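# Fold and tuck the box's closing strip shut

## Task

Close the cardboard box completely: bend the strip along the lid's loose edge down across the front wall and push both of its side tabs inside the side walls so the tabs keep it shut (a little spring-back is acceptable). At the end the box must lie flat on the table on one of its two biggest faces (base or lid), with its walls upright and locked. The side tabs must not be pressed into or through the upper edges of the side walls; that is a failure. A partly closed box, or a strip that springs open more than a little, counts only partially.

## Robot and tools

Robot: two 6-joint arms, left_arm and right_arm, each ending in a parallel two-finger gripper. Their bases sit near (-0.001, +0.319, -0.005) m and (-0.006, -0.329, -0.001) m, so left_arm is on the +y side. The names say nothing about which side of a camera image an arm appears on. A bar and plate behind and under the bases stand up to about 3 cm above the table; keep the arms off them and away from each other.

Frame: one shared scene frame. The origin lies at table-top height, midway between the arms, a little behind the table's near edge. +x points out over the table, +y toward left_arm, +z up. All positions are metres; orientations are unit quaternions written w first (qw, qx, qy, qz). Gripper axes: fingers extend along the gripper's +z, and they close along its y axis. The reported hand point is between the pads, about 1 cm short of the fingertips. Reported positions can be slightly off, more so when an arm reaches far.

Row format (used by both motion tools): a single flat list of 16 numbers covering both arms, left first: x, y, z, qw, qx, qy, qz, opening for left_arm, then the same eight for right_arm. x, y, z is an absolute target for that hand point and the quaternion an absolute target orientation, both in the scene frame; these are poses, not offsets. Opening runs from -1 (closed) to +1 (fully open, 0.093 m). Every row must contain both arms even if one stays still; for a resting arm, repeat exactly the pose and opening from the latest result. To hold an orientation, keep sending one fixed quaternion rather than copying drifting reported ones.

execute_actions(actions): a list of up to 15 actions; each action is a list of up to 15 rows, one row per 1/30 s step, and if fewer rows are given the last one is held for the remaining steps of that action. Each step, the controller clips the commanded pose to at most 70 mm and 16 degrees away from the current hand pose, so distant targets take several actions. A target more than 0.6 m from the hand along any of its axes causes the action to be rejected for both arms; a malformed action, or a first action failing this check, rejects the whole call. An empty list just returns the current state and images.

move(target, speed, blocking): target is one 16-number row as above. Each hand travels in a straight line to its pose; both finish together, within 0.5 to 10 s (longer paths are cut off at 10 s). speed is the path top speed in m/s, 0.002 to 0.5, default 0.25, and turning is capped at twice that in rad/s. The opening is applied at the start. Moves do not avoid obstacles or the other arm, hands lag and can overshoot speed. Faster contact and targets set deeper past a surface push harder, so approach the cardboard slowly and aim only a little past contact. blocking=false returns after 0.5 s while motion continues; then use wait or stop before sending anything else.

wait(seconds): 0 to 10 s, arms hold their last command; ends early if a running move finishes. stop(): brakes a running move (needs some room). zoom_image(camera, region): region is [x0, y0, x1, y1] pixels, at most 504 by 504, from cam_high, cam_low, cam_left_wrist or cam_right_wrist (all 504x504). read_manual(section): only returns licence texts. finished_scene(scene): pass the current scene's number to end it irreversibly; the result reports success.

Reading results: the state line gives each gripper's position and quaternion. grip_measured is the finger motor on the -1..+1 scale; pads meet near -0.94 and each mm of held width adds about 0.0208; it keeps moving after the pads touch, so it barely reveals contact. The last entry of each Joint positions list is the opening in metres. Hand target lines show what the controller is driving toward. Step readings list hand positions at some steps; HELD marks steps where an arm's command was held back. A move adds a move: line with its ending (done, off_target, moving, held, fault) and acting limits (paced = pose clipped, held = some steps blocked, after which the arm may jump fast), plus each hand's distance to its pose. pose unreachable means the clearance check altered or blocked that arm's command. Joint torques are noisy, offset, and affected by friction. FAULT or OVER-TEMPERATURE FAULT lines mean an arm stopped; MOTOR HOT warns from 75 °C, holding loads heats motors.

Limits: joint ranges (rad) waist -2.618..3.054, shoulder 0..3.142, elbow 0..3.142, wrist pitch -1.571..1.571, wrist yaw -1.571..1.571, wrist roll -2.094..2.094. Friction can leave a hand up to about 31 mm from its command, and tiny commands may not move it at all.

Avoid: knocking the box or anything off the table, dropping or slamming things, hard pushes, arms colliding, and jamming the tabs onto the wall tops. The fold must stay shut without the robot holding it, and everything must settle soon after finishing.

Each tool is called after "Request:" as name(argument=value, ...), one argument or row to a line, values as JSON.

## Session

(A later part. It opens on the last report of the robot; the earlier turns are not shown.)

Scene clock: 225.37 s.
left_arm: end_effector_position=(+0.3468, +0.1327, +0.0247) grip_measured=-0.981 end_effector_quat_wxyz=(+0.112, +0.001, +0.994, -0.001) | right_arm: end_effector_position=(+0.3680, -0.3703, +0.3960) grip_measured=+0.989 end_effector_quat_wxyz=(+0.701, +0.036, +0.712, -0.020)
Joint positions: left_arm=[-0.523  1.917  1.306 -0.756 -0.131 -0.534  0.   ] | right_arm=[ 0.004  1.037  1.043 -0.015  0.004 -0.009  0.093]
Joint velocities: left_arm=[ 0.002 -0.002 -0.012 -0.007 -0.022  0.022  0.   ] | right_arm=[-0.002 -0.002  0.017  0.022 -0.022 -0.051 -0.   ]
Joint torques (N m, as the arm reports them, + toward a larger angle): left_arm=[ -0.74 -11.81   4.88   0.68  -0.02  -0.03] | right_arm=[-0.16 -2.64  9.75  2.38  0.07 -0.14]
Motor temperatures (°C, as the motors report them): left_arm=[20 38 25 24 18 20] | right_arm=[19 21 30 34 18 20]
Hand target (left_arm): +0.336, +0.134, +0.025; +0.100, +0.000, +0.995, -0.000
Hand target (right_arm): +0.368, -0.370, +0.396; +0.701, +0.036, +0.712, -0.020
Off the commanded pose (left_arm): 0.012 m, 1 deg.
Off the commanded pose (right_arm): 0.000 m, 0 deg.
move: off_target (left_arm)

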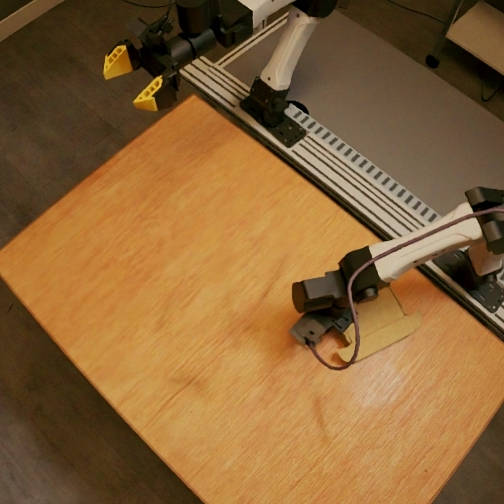

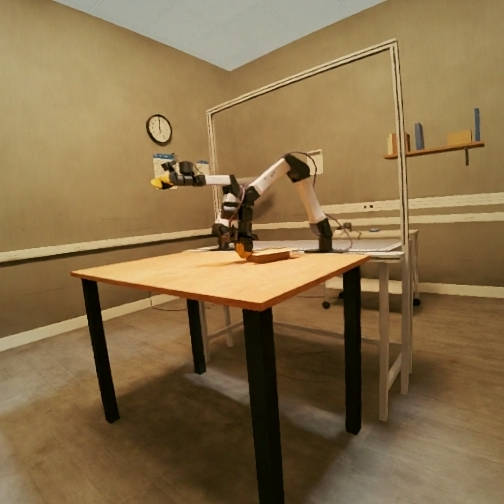

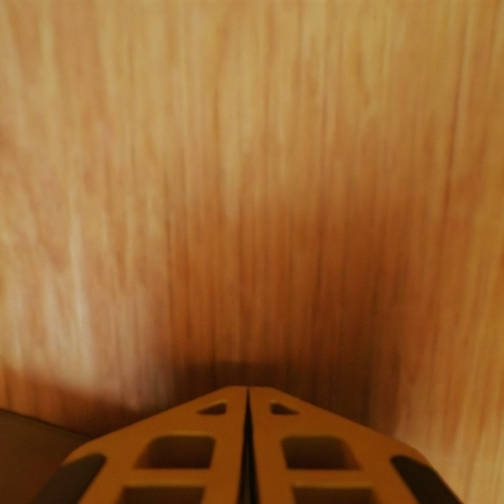

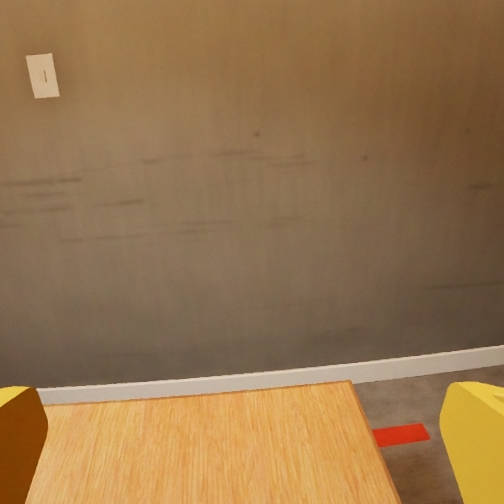

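Request:
move(
  target=[0.285, 0.13, 0.025, 0.07, 0, 0.9975, 0, -1, 0.368, -0.370, 0.396, 0.701, 0.036, 0.712, -0.020, 1],
  speed=0.07,
)

Request:
move(
  target=[0.30, 0.12, 0.09, 0.1, 0, 0.995, 0, -1, 0.368, -0.370, 0.396, 0.701, 0.036, 0.712, -0.020, 1],
  speed=0.15,
)

Request:
move(
  target=[0.24, 0.20, 0.28, 0.216, 0, 0.976, 0, -1, 0.368, -0.370, 0.396, 0.701, 0.036, 0.712, -0.020, 1],
  speed=0.3,
)

Scene clock: 234.73 s.
left_arm: end_effector_position=(+0.2972, +0.1266, +0.0254) grip_measured=-0.981 end_effector_quat_wxyz=(+0.083, +0.000, +0.997, -0.003) | right_arm: end_effector_position=(+0.3680, -0.3703, +0.3960) grip_measured=+0.989 end_effector_quat_wxyz=(+0.701, +0.036, +0.712, -0.020)
Joint positions: left_arm=[-0.601  1.821  1.189 -0.792 -0.111 -0.619  0.   ] | right_arm=[ 0.004  1.037  1.043 -0.015  0.004 -0.009  0.093]
Joint velocities: left_arm=[-0.017  0.007 -0.007  0.022 -0.022 -0.051  0.   ] | right_arm=[ 0.002  0.002  0.002  0.037  0.007 -0.007 -0.001]
Joint torques (N m, as the arm reports them, + toward a larger angle): left_arm=[ -0.74 -10.67   4.68   0.56   0.02  -0.04] | right_arm=[-0.16 -2.61  9.76  2.37  0.08 -0.15]
Motor temperatures (°C, as the motors report them): left_arm=[20 39 25 24 18 20] | right_arm=[19 21 30 34 18 20]
Hand target (left_arm): +0.286, +0.129, +0.025; +0.070, +0.000, +0.998, -0.000
Hand target (right_arm): +0.368, -0.370, +0.396; +0.701, +0.036, +0.712, -0.020
Off the commanded pose (left_arm): 0.013 m, 2 deg.
Off the commanded pose (right_arm): 0.000 m, 0 deg.
move: off_target (left_arm)

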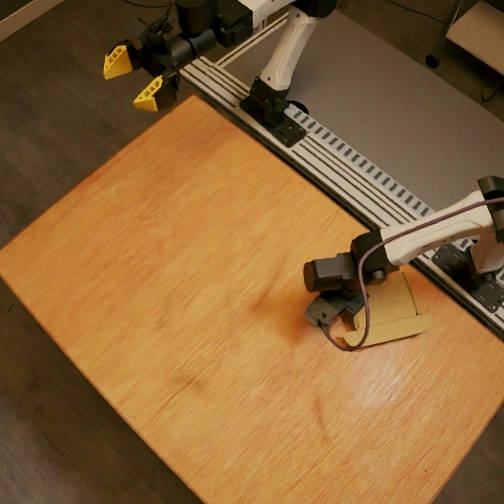

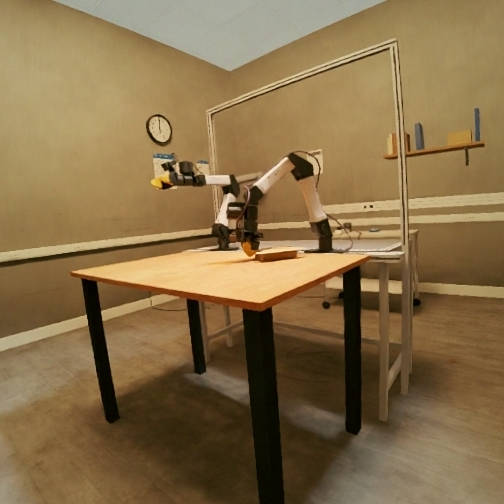

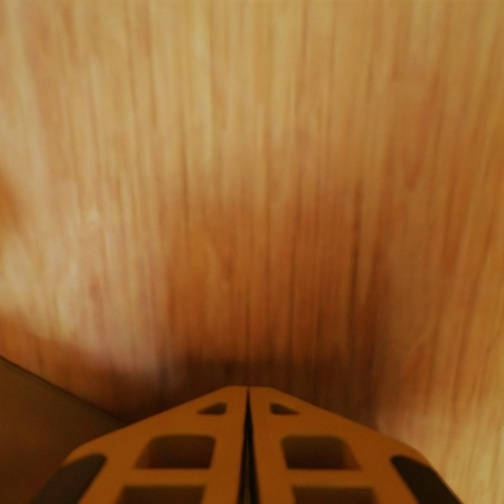

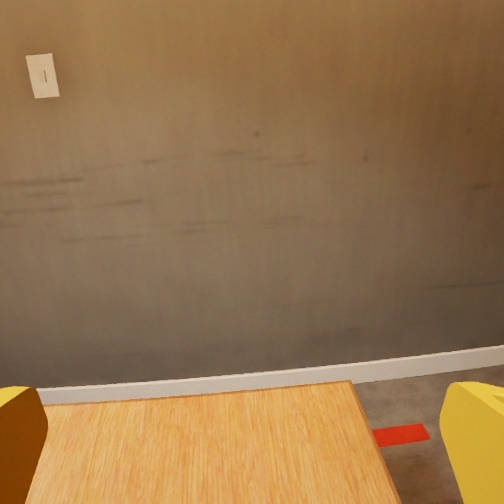

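Scene clock: 235.80 s.
left_arm: end_effector_position=(+0.2986, +0.1235, +0.0794) grip_measured=-0.981 end_effector_quat_wxyz=(+0.091, +0.000, +0.996, +0.003) | right_arm: end_effector_position=(+0.3680, -0.3703, +0.3960) grip_measured=+0.989 end_effector_quat_wxyz=(+0.701, +0.036, +0.712, -0.020)
Joint positions: left_arm=[-0.618  1.768  1.345 -0.997 -0.131 -0.634  0.   ] | right_arm=[ 0.004  1.037  1.043 -0.015  0.004 -0.009  0.093]
Joint velocities: left_arm=[-0.002 -0.007  0.012 -0.037  0.007 -0.037  0.   ] | right_arm=[-0.007  0.007  0.002  0.154  0.037  0.022 -0.   ]
Joint torques (N m, as the arm reports them, + toward a larger angle): left_arm=[-0.82 -9.6   9.37  0.57 -0.14  0.  ] | right_arm=[-0.14 -2.64  9.76  2.38  0.07 -0.16]
Motor temperatures (°C, as the motors report them): left_arm=[20 39 25 24 18 20] | right_arm=[19 21 30 34 18 20]
Hand target (left_arm): +0.301, +0.120, +0.090; +0.100, -0.000, +0.995, -0.000
Hand target (right_arm): +0.368, -0.370, +0.396; +0.701, +0.036, +0.712, -0.020
Off the commanded pose (left_arm): 0.011 m, 1 deg.
Off the commanded pose (right_arm): 0.000 m, 0 deg.
move: off_target (left_arm)

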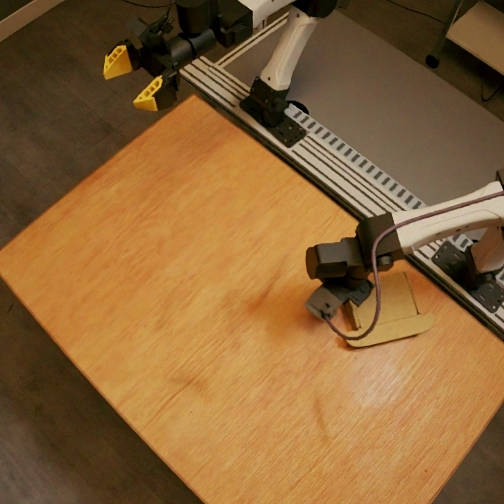

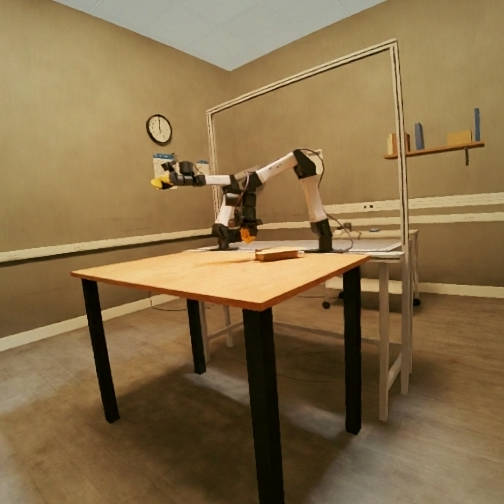

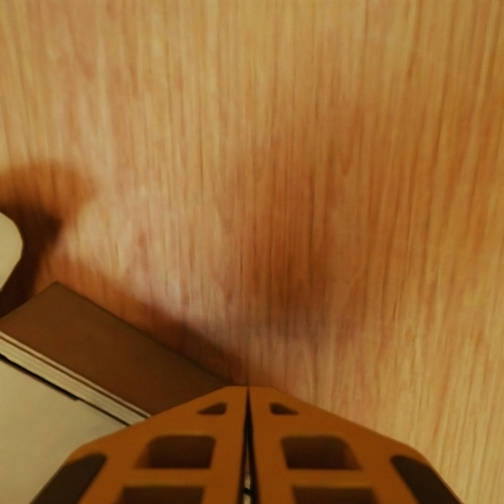

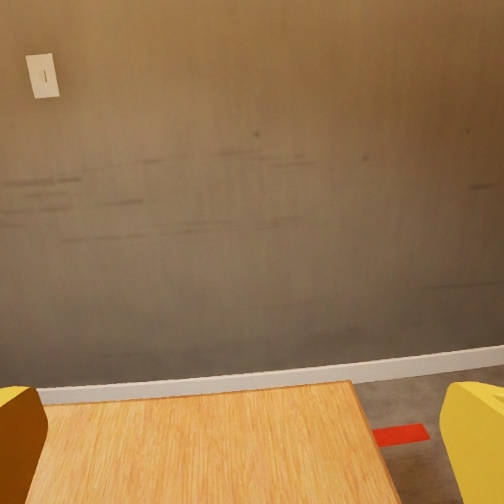

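Scene clock: 237.27 s.
left_arm: end_effector_position=(+0.2410, +0.1989, +0.2744) grip_measured=-0.981 end_effector_quat_wxyz=(+0.211, -0.008, +0.977, -0.001) | right_arm: end_effector_position=(+0.3680, -0.3703, +0.3960) grip_measured=+0.989 end_effector_quat_wxyz=(+0.701, +0.036, +0.712, -0.020)
Joint positions: left_arm=[-0.622  1.364  1.676 -1.527 -0.271 -0.614  0.   ] | right_arm=[ 0.004  1.037  1.043 -0.015  0.004 -0.009  0.093]
Joint velocities: left_arm=[-0.007 -0.002 -0.042 -0.022 -0.022  0.007  0.   ] | right_arm=[-0.002  0.007  0.007  0.022  0.051 -0.037 -0.002]
Joint torques (N m, as the arm reports them, + toward a larger angle): left_arm=[-0.94 -3.58  8.58  0.98 -0.23  0.12] | right_arm=[-0.14 -2.63  9.79  2.38  0.08 -0.15]
Motor temperatures (°C, as the motors report them): left_arm=[20 38 26 24 18 20] | right_arm=[19 21 30 34 18 20]
Hand target (left_arm): +0.241, +0.198, +0.280; +0.216, -0.001, +0.976, +0.000
Hand target (right_arm): +0.368, -0.370, +0.396; +0.701, +0.036, +0.712, -0.020
Off the commanded pose (left_arm): 0.006 m, 1 deg.
Off the commanded pose (right_arm): 0.000 m, 0 deg.
move: done

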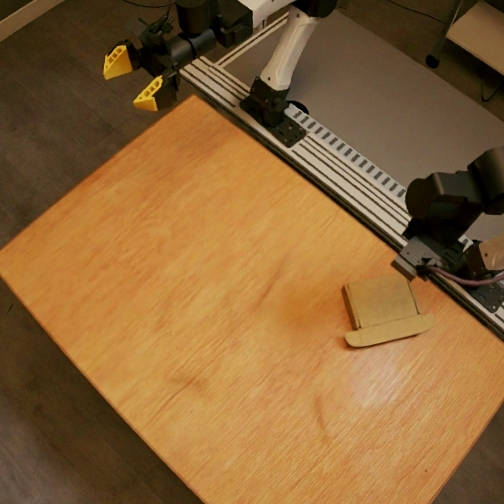

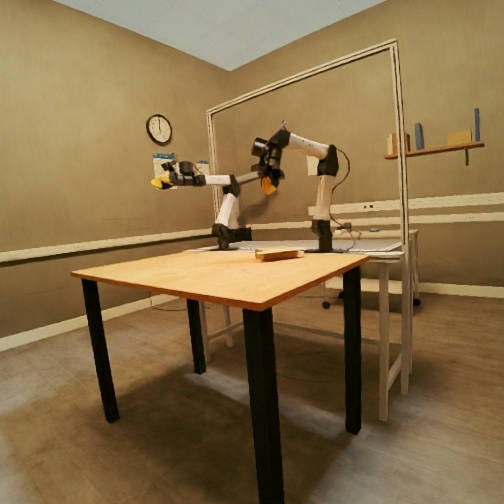

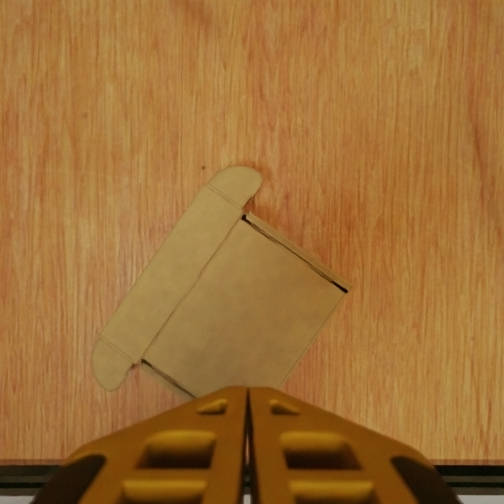

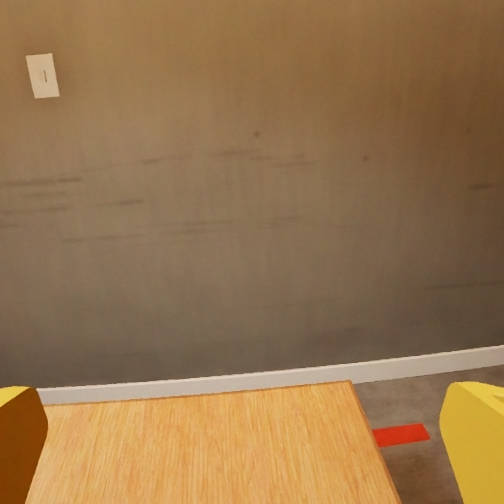

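Request:
move(
  target=[0.135, 0.297, 0.10, 0, 0, 1, 0, -1, 0.368, -0.370, 0.396, 0.701, 0.036, 0.712, -0.020, 1],
  speed=0.25,
)

Request:
move(
  target=[0.135, 0.297, 0.03, 0, 0, 1, 0, -1, 0.368, -0.370, 0.396, 0.701, 0.036, 0.712, -0.020, 1],
  speed=0.1,
)

Scene clock: 271.90 s.
left_arm: end_effector_position=(+0.1320, +0.2972, +0.1014) grip_measured=-0.981 end_effector_quat_wxyz=(-0.009, +0.001, +1.000, +0.008) | right_arm: end_effector_position=(+0.3680, -0.3703, +0.3960) grip_measured=+0.989 end_effector_quat_wxyz=(+0.701, +0.036, +0.712, -0.020)
Joint positions: left_arm=[-0.179  1.02   0.83  -1.386 -0.025 -0.205  0.   ] | right_arm=[ 0.004  1.037  1.043 -0.015  0.004 -0.009  0.093]
Joint velocities: left_arm=[-0.007 -0.002 -0.022  0.037  0.066  0.081  0.   ] | right_arm=[-0.002 -0.002 -0.017  0.051 -0.007 -0.037  0.001]
Joint torques (N m, as the arm reports them, + toward a larger angle): left_arm=[ 0.48 -2.85  5.14  0.62  0.05  0.14] | right_arm=[-0.17 -2.63  9.77  2.38  0.07 -0.14]
Motor temperatures (°C, as the motors report them): left_arm=[20 30 28 24 18 20] | right_arm=[19 21 31 35 18 20]
Hand target (left_arm): +0.132, +0.297, +0.099; -0.002, +0.002, +1.000, +0.002
Hand target (right_arm): +0.368, -0.370, +0.396; +0.701, +0.036, +0.712, -0.020
Off the commanded pose (left_arm): 0.003 m, 1 deg.
Off the commanded pose (right_arm): 0.000 m, 0 deg.
move: done

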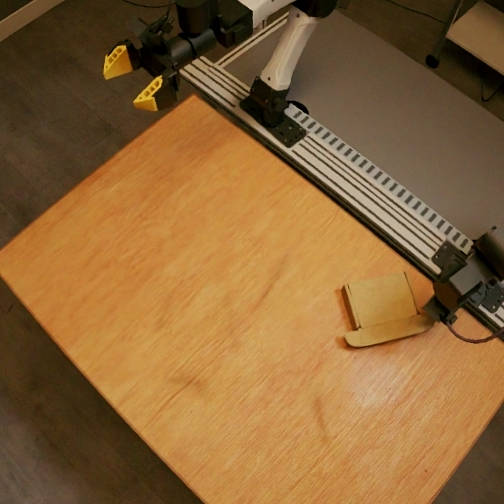

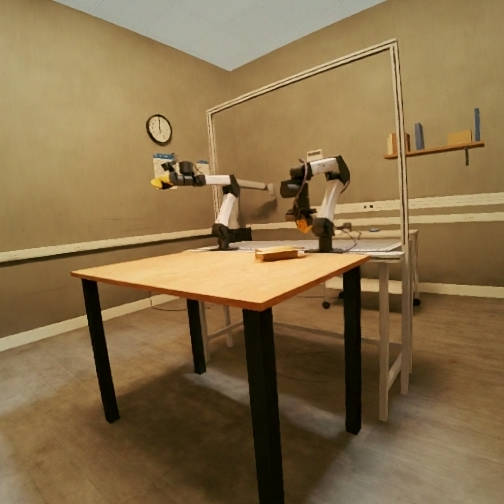

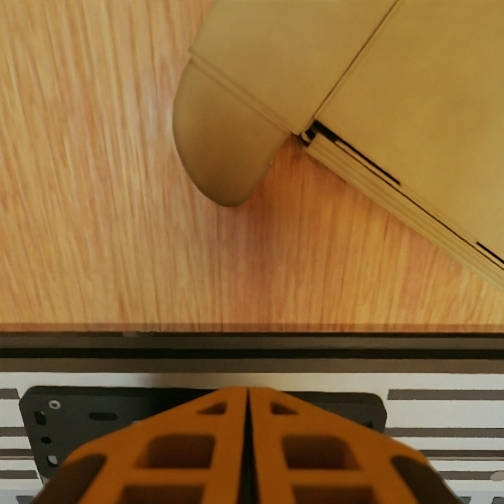

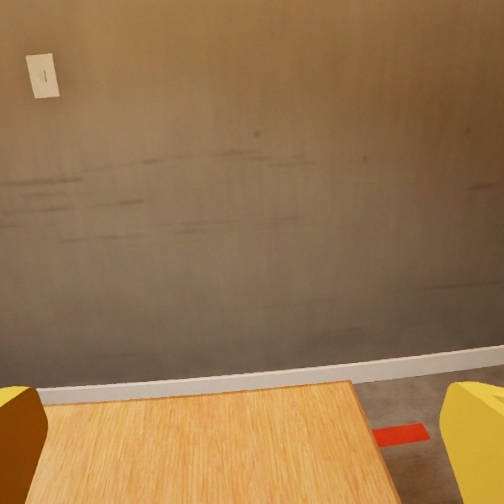

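Scene clock: 273.23 s.
left_arm: end_effector_position=(+0.1368, +0.2972, +0.0371) grip_measured=-0.981 end_effector_quat_wxyz=(+0.008, -0.001, +1.000, +0.003) | right_arm: end_effector_position=(+0.3680, -0.3703, +0.3960) grip_measured=+0.989 end_effector_quat_wxyz=(+0.701, +0.036, +0.712, -0.020)
Joint positions: left_arm=[-0.162  1.032  0.579 -1.088 -0.021 -0.19   0.   ] | right_arm=[ 0.004  1.037  1.043 -0.015  0.004 -0.009  0.093]
Joint velocities: left_arm=[ 0.002 -0.002 -0.002  0.007 -0.007  0.037  0.   ] | right_arm=[-0.022 -0.002 -0.002 -0.051 -0.022 -0.022 -0.   ]
Joint torques (N m, as the arm reports them, + toward a larger angle): left_arm=[ 0.45 -0.39  4.99  0.69  0.06  0.14] | right_arm=[-0.16 -2.66  9.79  2.38  0.08 -0.14]
Motor temperatures (°C, as the motors report them): left_arm=[20 30 28 24 18 20] | right_arm=[19 21 31 35 18 20]
Hand target (left_arm): +0.134, +0.297, +0.030; -0.000, -0.000, +1.000, +0.000
Hand target (right_arm): +0.368, -0.370, +0.396; +0.701, +0.036, +0.712, -0.020
Off the commanded pose (left_arm): 0.007 m, 1 deg.
Off the commanded pose (right_arm): 0.000 m, 0 deg.
move: done

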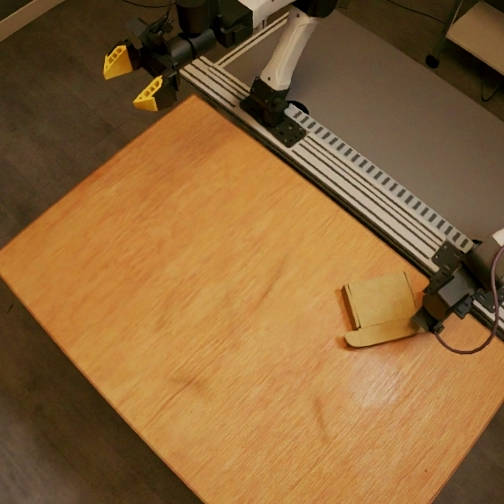

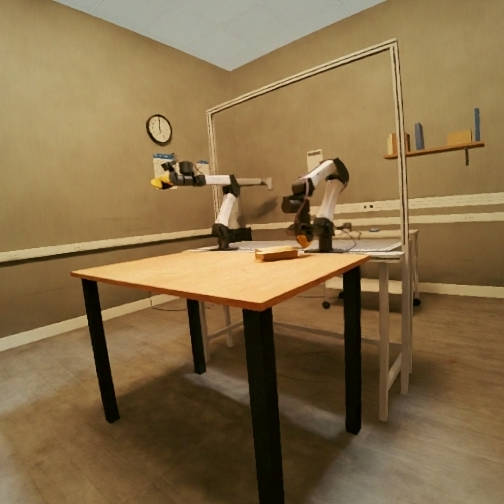

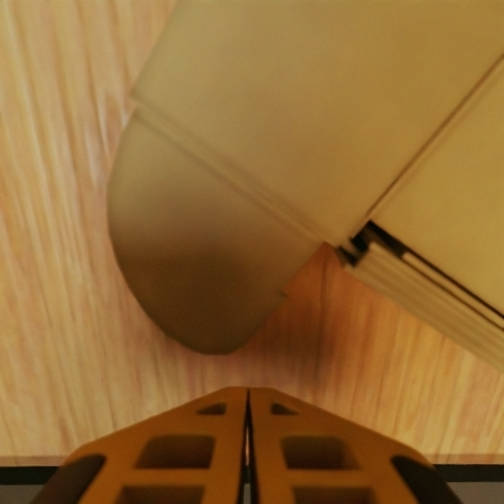

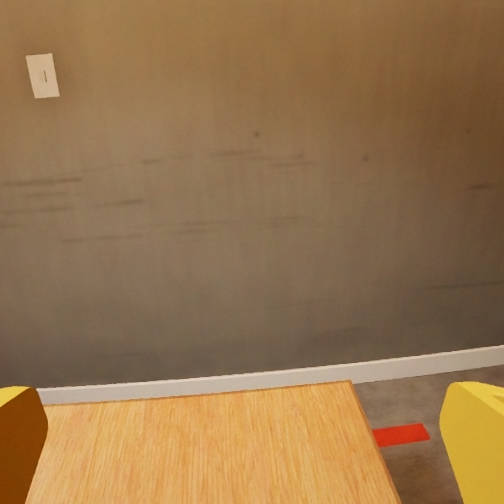

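Request:
move(
  target=[0.145, 0.272, 0.028, 0, 0, 1, 0, -1, 0.368, -0.370, 0.396, 0.701, 0.036, 0.712, -0.020, 1],
  speed=0.07,
)

Request:
move(
  target=[0.255, 0.222, 0.028, 0, 0, 1, 0, -1, 0.368, -0.370, 0.396, 0.701, 0.036, 0.712, -0.020, 1],
  speed=0.07,
)

Scene clock: 288.30 s.
left_arm: end_effector_position=(+0.1386, +0.2769, +0.0266) grip_measured=-0.981 end_effector_quat_wxyz=(-0.008, +0.001, +1.000, +0.005) | right_arm: end_effector_position=(+0.3680, -0.3703, +0.3960) grip_measured=+0.989 end_effector_quat_wxyz=(+0.701, +0.036, +0.712, -0.020)
Joint positions: left_arm=[-0.294  1.12   0.579 -1.034 -0.019 -0.319  0.   ] | right_arm=[ 0.004  1.037  1.043 -0.015  0.004 -0.009  0.093]
Joint velocities: left_arm=[-0.007 -0.007 -0.017  0.066 -0.081 -0.022  0.   ] | right_arm=[ 0.002 -0.027 -0.007  0.022  0.037 -0.022 -0.001]
Joint torques (N m, as the arm reports them, + toward a larger angle): left_arm=[-0.9  -1.03  7.69  0.6   0.03  0.01] | right_arm=[-0.14 -2.61  9.75  2.38  0.08 -0.15]
Motor temperatures (°C, as the motors report them): left_arm=[20 27 27 23 18 20] | right_arm=[19 21 31 35 18 20]
Hand target (left_arm): +0.145, +0.272, +0.028; +0.001, +0.000, +1.000, -0.001
Hand target (right_arm): +0.368, -0.370, +0.396; +0.701, +0.036, +0.712, -0.020
Off the commanded pose (left_arm): 0.008 m, 1 deg.
Off the commanded pose (right_arm): 0.000 m, 0 deg.
move: done

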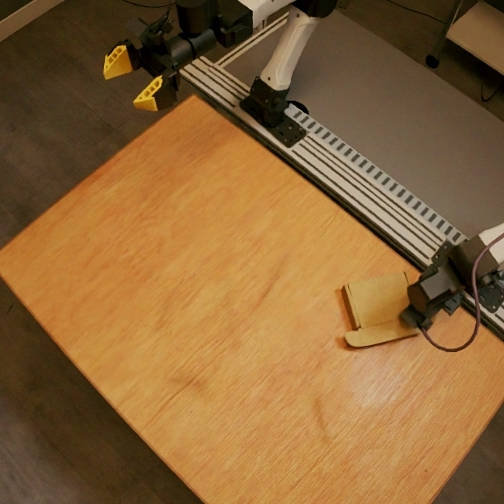

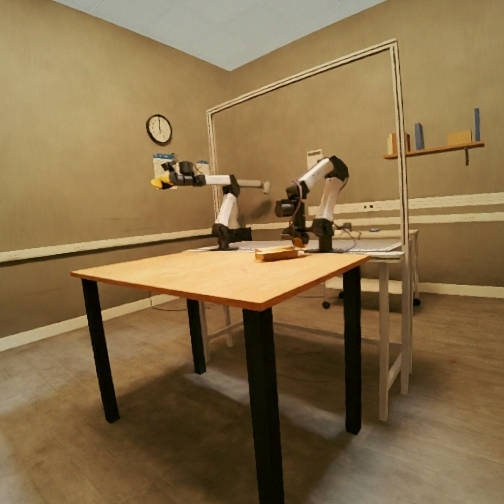

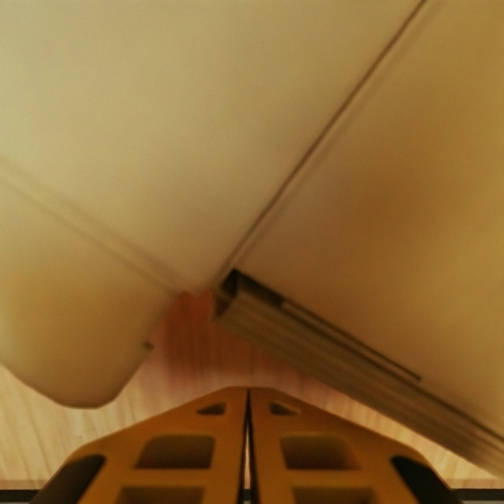

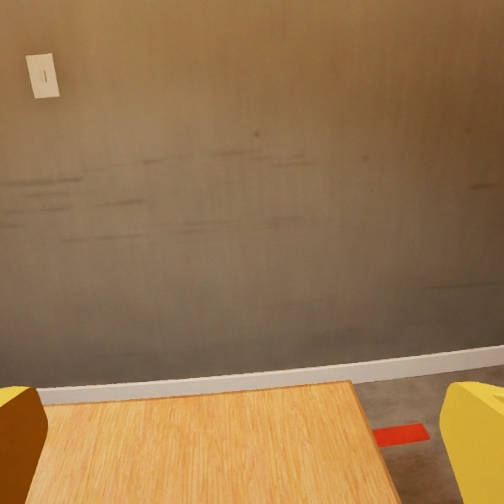

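Scene clock: 290.47 s.
left_arm: end_effector_position=(+0.2437, +0.2317, +0.0239) grip_measured=-0.981 end_effector_quat_wxyz=(-0.016, -0.000, +1.000, +0.009) | right_arm: end_effector_position=(+0.3680, -0.3703, +0.3960) grip_measured=+0.989 end_effector_quat_wxyz=(+0.701, +0.036, +0.712, -0.020)
Joint positions: left_arm=[-0.332  1.624  0.968 -0.938 -0.019 -0.36   0.   ] | right_arm=[ 0.004  1.037  1.043 -0.015  0.004 -0.009  0.093]
Joint velocities: left_arm=[-0.007 -0.027 -0.007 -0.007  0.022 -0.022  0.   ] | right_arm=[ 0.002  0.007  0.002  0.051  0.007 -0.007 -0.001]
Joint torques (N m, as the arm reports them, + toward a larger angle): left_arm=[-0.89 -6.01  8.93  0.55  0.05 -0.01] | right_arm=[-0.15 -2.63  9.73  2.38  0.08 -0.15]
Motor temperatures (°C, as the motors report them): left_arm=[20 27 27 23 18 20] | right_arm=[19 21 31 35 18 20]
Hand target (left_arm): +0.255, +0.224, +0.029; +0.000, +0.000, +1.000, -0.000
Hand target (right_arm): +0.368, -0.370, +0.396; +0.701, +0.036, +0.712, -0.020
Off the commanded pose (left_arm): 0.015 m, 2 deg.
Off the commanded pose (right_arm): 0.000 m, 0 deg.
move: off_target (left_arm)

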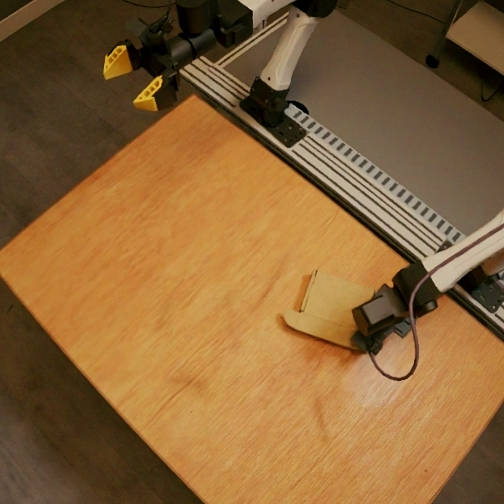

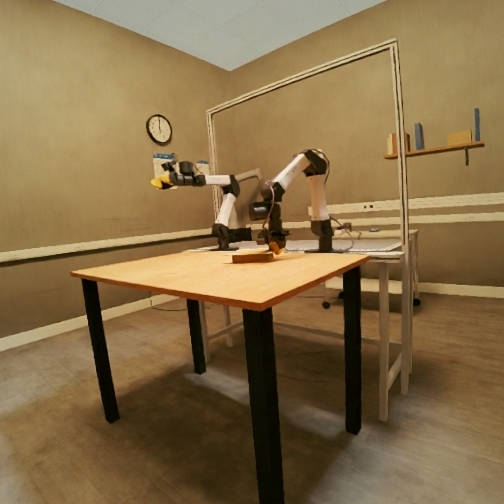

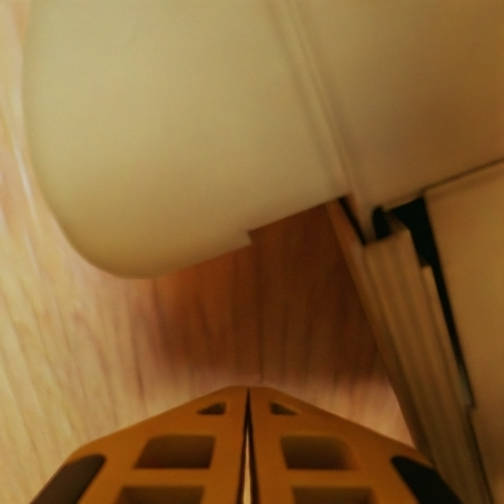

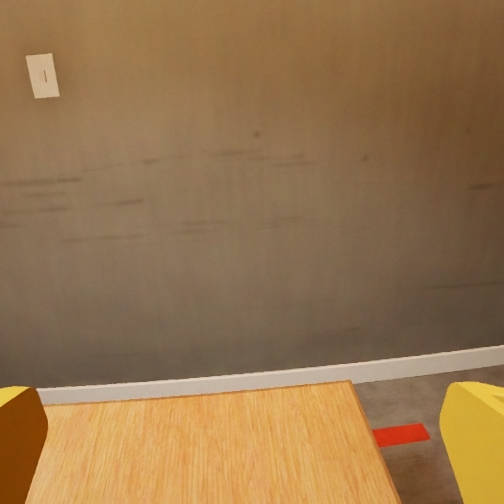

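Request:
move(
  target=[0.275, 0.15, 0.028, 0, 0, 1, 0, -1, 0.368, -0.370, 0.396, 0.701, 0.036, 0.712, -0.020, 1],
  speed=0.07,
)

Scene clock: 296.30 s.
left_arm: end_effector_position=(+0.2720, +0.1570, +0.0228) grip_measured=-0.981 end_effector_quat_wxyz=(-0.004, +0.001, +1.000, +0.004) | right_arm: end_effector_position=(+0.3680, -0.3703, +0.3960) grip_measured=+0.989 end_effector_quat_wxyz=(+0.701, +0.036, +0.712, -0.020)
Joint positions: left_arm=[-0.522  1.814  1.184 -0.94  -0.02  -0.547  0.   ] | right_arm=[ 0.004  1.037  1.043 -0.015  0.004 -0.009  0.093]
Joint velocities: left_arm=[ 0.002 -0.022  0.002 -0.051 -0.007 -0.037  0.   ] | right_arm=[-0.017  0.007 -0.017 -0.022 -0.007  0.007  0.001]
Joint torques (N m, as the arm reports them, + toward a larger angle): left_arm=[-0.78 -7.95  9.16  0.33  0.01 -0.05] | right_arm=[-0.19 -2.65  9.8   2.37  0.07 -0.15]
Motor temperatures (°C, as the motors report them): left_arm=[20 27 28 23 18 20] | right_arm=[19 21 31 35 18 20]
Hand target (left_arm): +0.277, +0.151, +0.028; +0.001, -0.000, +1.000, -0.001
Hand target (right_arm): +0.368, -0.370, +0.396; +0.701, +0.036, +0.712, -0.020
Off the commanded pose (left_arm): 0.009 m, 1 deg.
Off the commanded pose (right_arm): 0.000 m, 0 deg.
move: done

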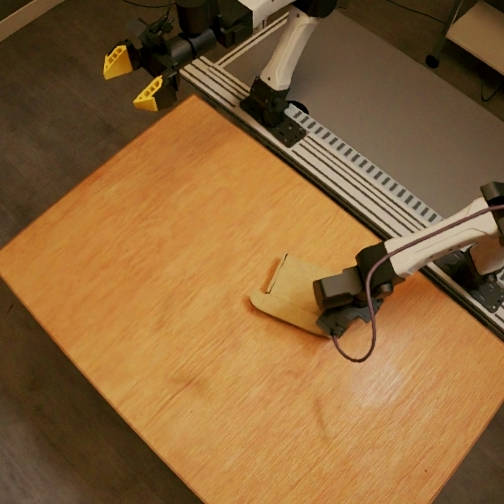

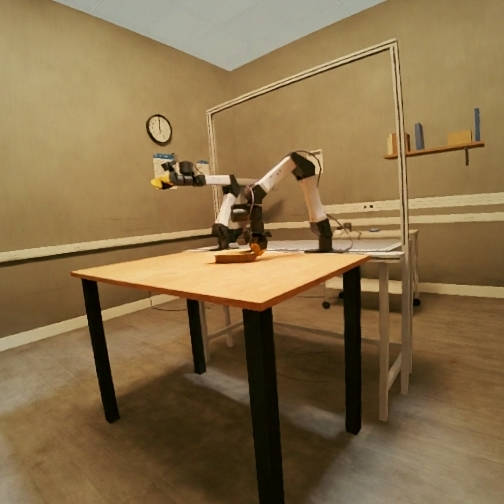

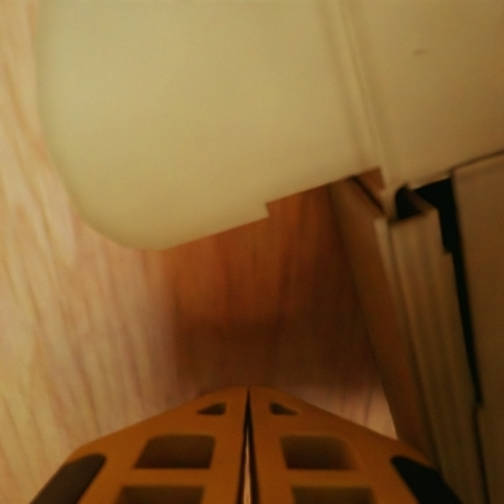

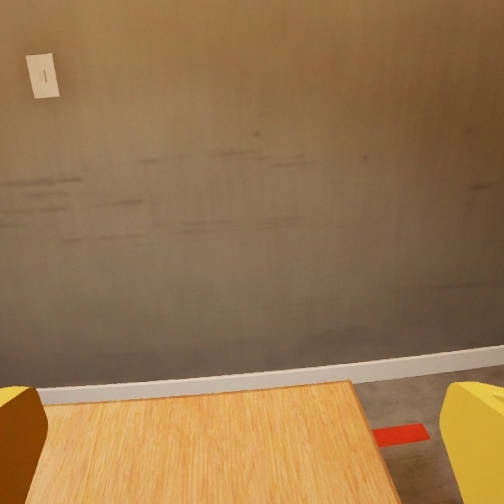

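Request:
move(
  target=[0.300, 0.150, 0.028, 0, 0, 1, 0, -1, 0.368, -0.370, 0.396, 0.701, 0.036, 0.712, -0.020, 1],
  speed=0.07,
)

Request:
move(
  target=[0.310, 0.095, 0.028, 0, 0, 1, 0, -1, 0.368, -0.370, 0.396, 0.701, 0.036, 0.712, -0.020, 1],
  speed=0.07,
)

Scene clock: 301.63 s.
left_arm: end_effector_position=(+0.2954, +0.1514, +0.0229) grip_measured=-0.981 end_effector_quat_wxyz=(-0.000, -0.002, +1.000, +0.002) | right_arm: end_effector_position=(+0.3680, -0.3703, +0.3960) grip_measured=+0.989 end_effector_quat_wxyz=(+0.701, +0.036, +0.712, -0.020)
Joint positions: left_arm=[-0.5    1.888  1.283 -0.957 -0.02  -0.532  0.   ] | right_arm=[ 0.004  1.037  1.043 -0.015  0.004 -0.009  0.093]
Joint velocities: left_arm=[-0.002  0.017  0.012 -0.081 -0.007 -0.022  0.   ] | right_arm=[-0.017  0.007  0.007  0.022  0.007 -0.007  0.001]
Joint torques (N m, as the arm reports them, + toward a larger angle): left_arm=[ 0.33 -8.84  9.11  0.28 -0.01  0.12] | right_arm=[-0.15 -2.64  9.77  2.38  0.07 -0.15]
Motor temperatures (°C, as the motors report them): left_arm=[20 28 28 23 17 20] | right_arm=[19 21 32 36 18 20]
Hand target (left_arm): +0.300, +0.150, +0.028; +0.000, -0.000, +1.000, -0.000
Hand target (right_arm): +0.368, -0.370, +0.396; +0.701, +0.036, +0.712, -0.020
Off the commanded pose (left_arm): 0.007 m, 0 deg.
Off the commanded pose (right_arm): 0.000 m, 0 deg.
move: done

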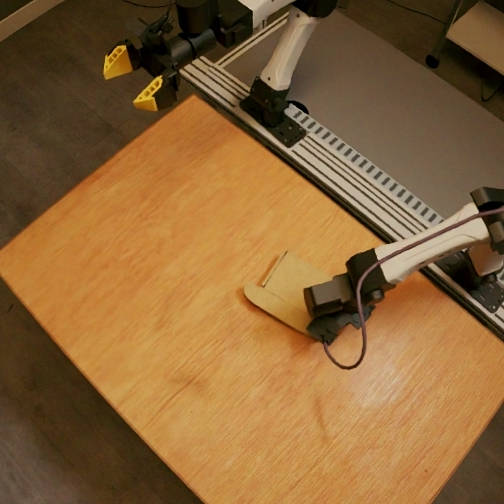

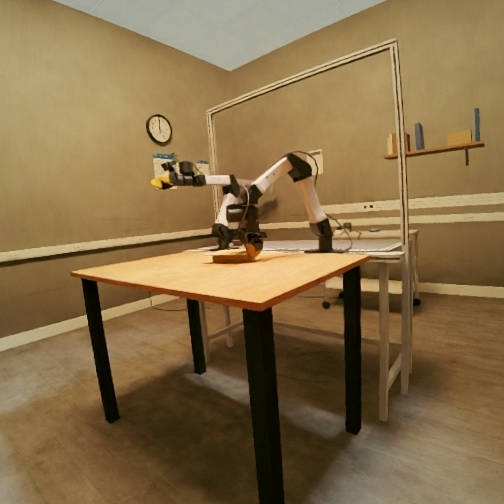

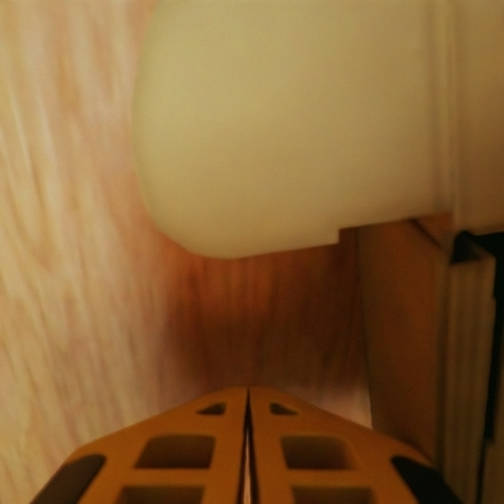

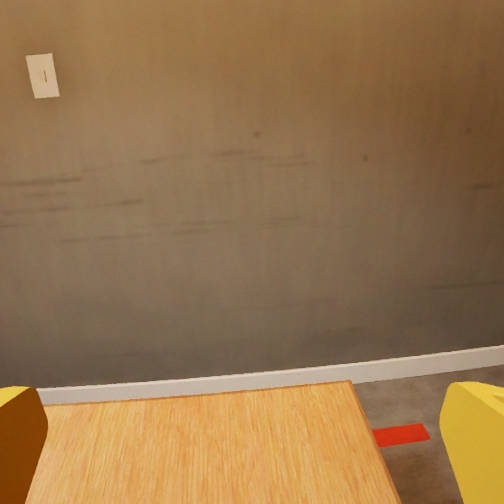

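Scene clock: 302.77 s.
left_arm: end_effector_position=(+0.3102, +0.1007, +0.0227) grip_measured=-0.981 end_effector_quat_wxyz=(+0.001, +0.001, +1.000, +0.002) | right_arm: end_effector_position=(+0.3680, -0.3703, +0.3960) grip_measured=+0.989 end_effector_quat_wxyz=(+0.701, +0.036, +0.712, -0.020)
Joint positions: left_arm=[-0.597  2.031  1.484 -1.016 -0.023 -0.623  0.   ] | right_arm=[ 0.004  1.037  1.043 -0.015  0.004 -0.009  0.093]
Joint velocities: left_arm=[-0.007 -0.007  0.002 -0.037 -0.022 -0.007  0.   ] | right_arm=[ 0.002 -0.012 -0.007 -0.051 -0.022  0.022 -0.   ]
Joint torques (N m, as the arm reports them, + toward a larger angle): left_arm=[ -0.66 -10.35   9.23   0.28   0.02  -0.02] | right_arm=[-0.16 -2.64  9.75  2.37  0.07 -0.15]
Motor temperatures (°C, as the motors report them): left_arm=[20 28 28 23 17 20] | right_arm=[19 21 32 36 18 20]
Hand target (left_arm): +0.311, +0.095, +0.028; +0.001, -0.000, +1.000, -0.001
Hand target (right_arm): +0.368, -0.370, +0.396; +0.701, +0.036, +0.712, -0.020
Off the commanded pose (left_arm): 0.008 m, 0 deg.
Off the commanded pose (right_arm): 0.000 m, 0 deg.
move: done

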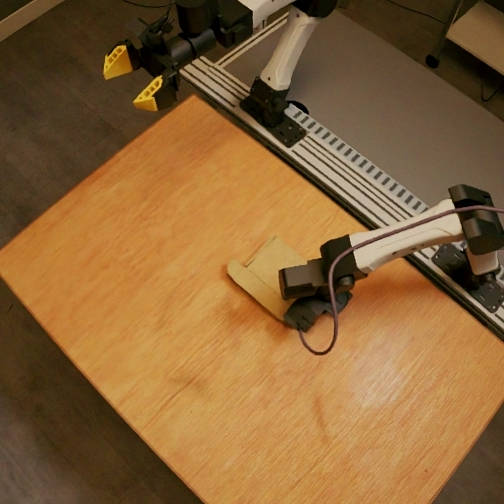

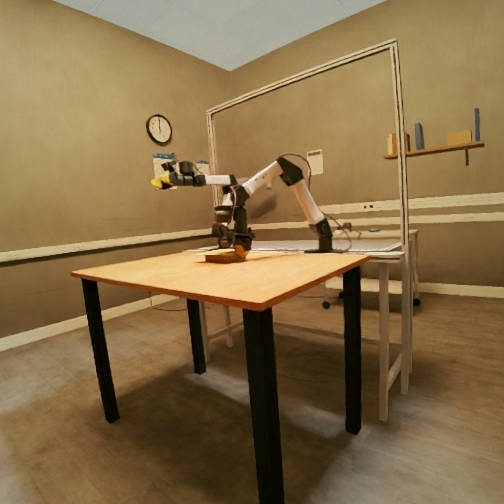

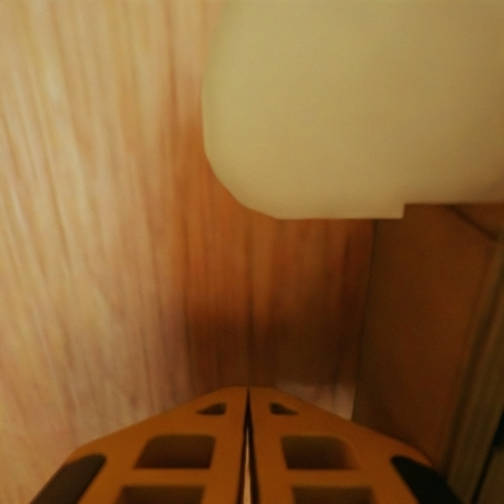

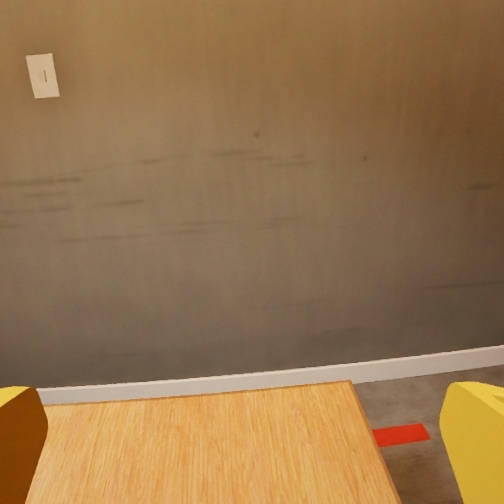

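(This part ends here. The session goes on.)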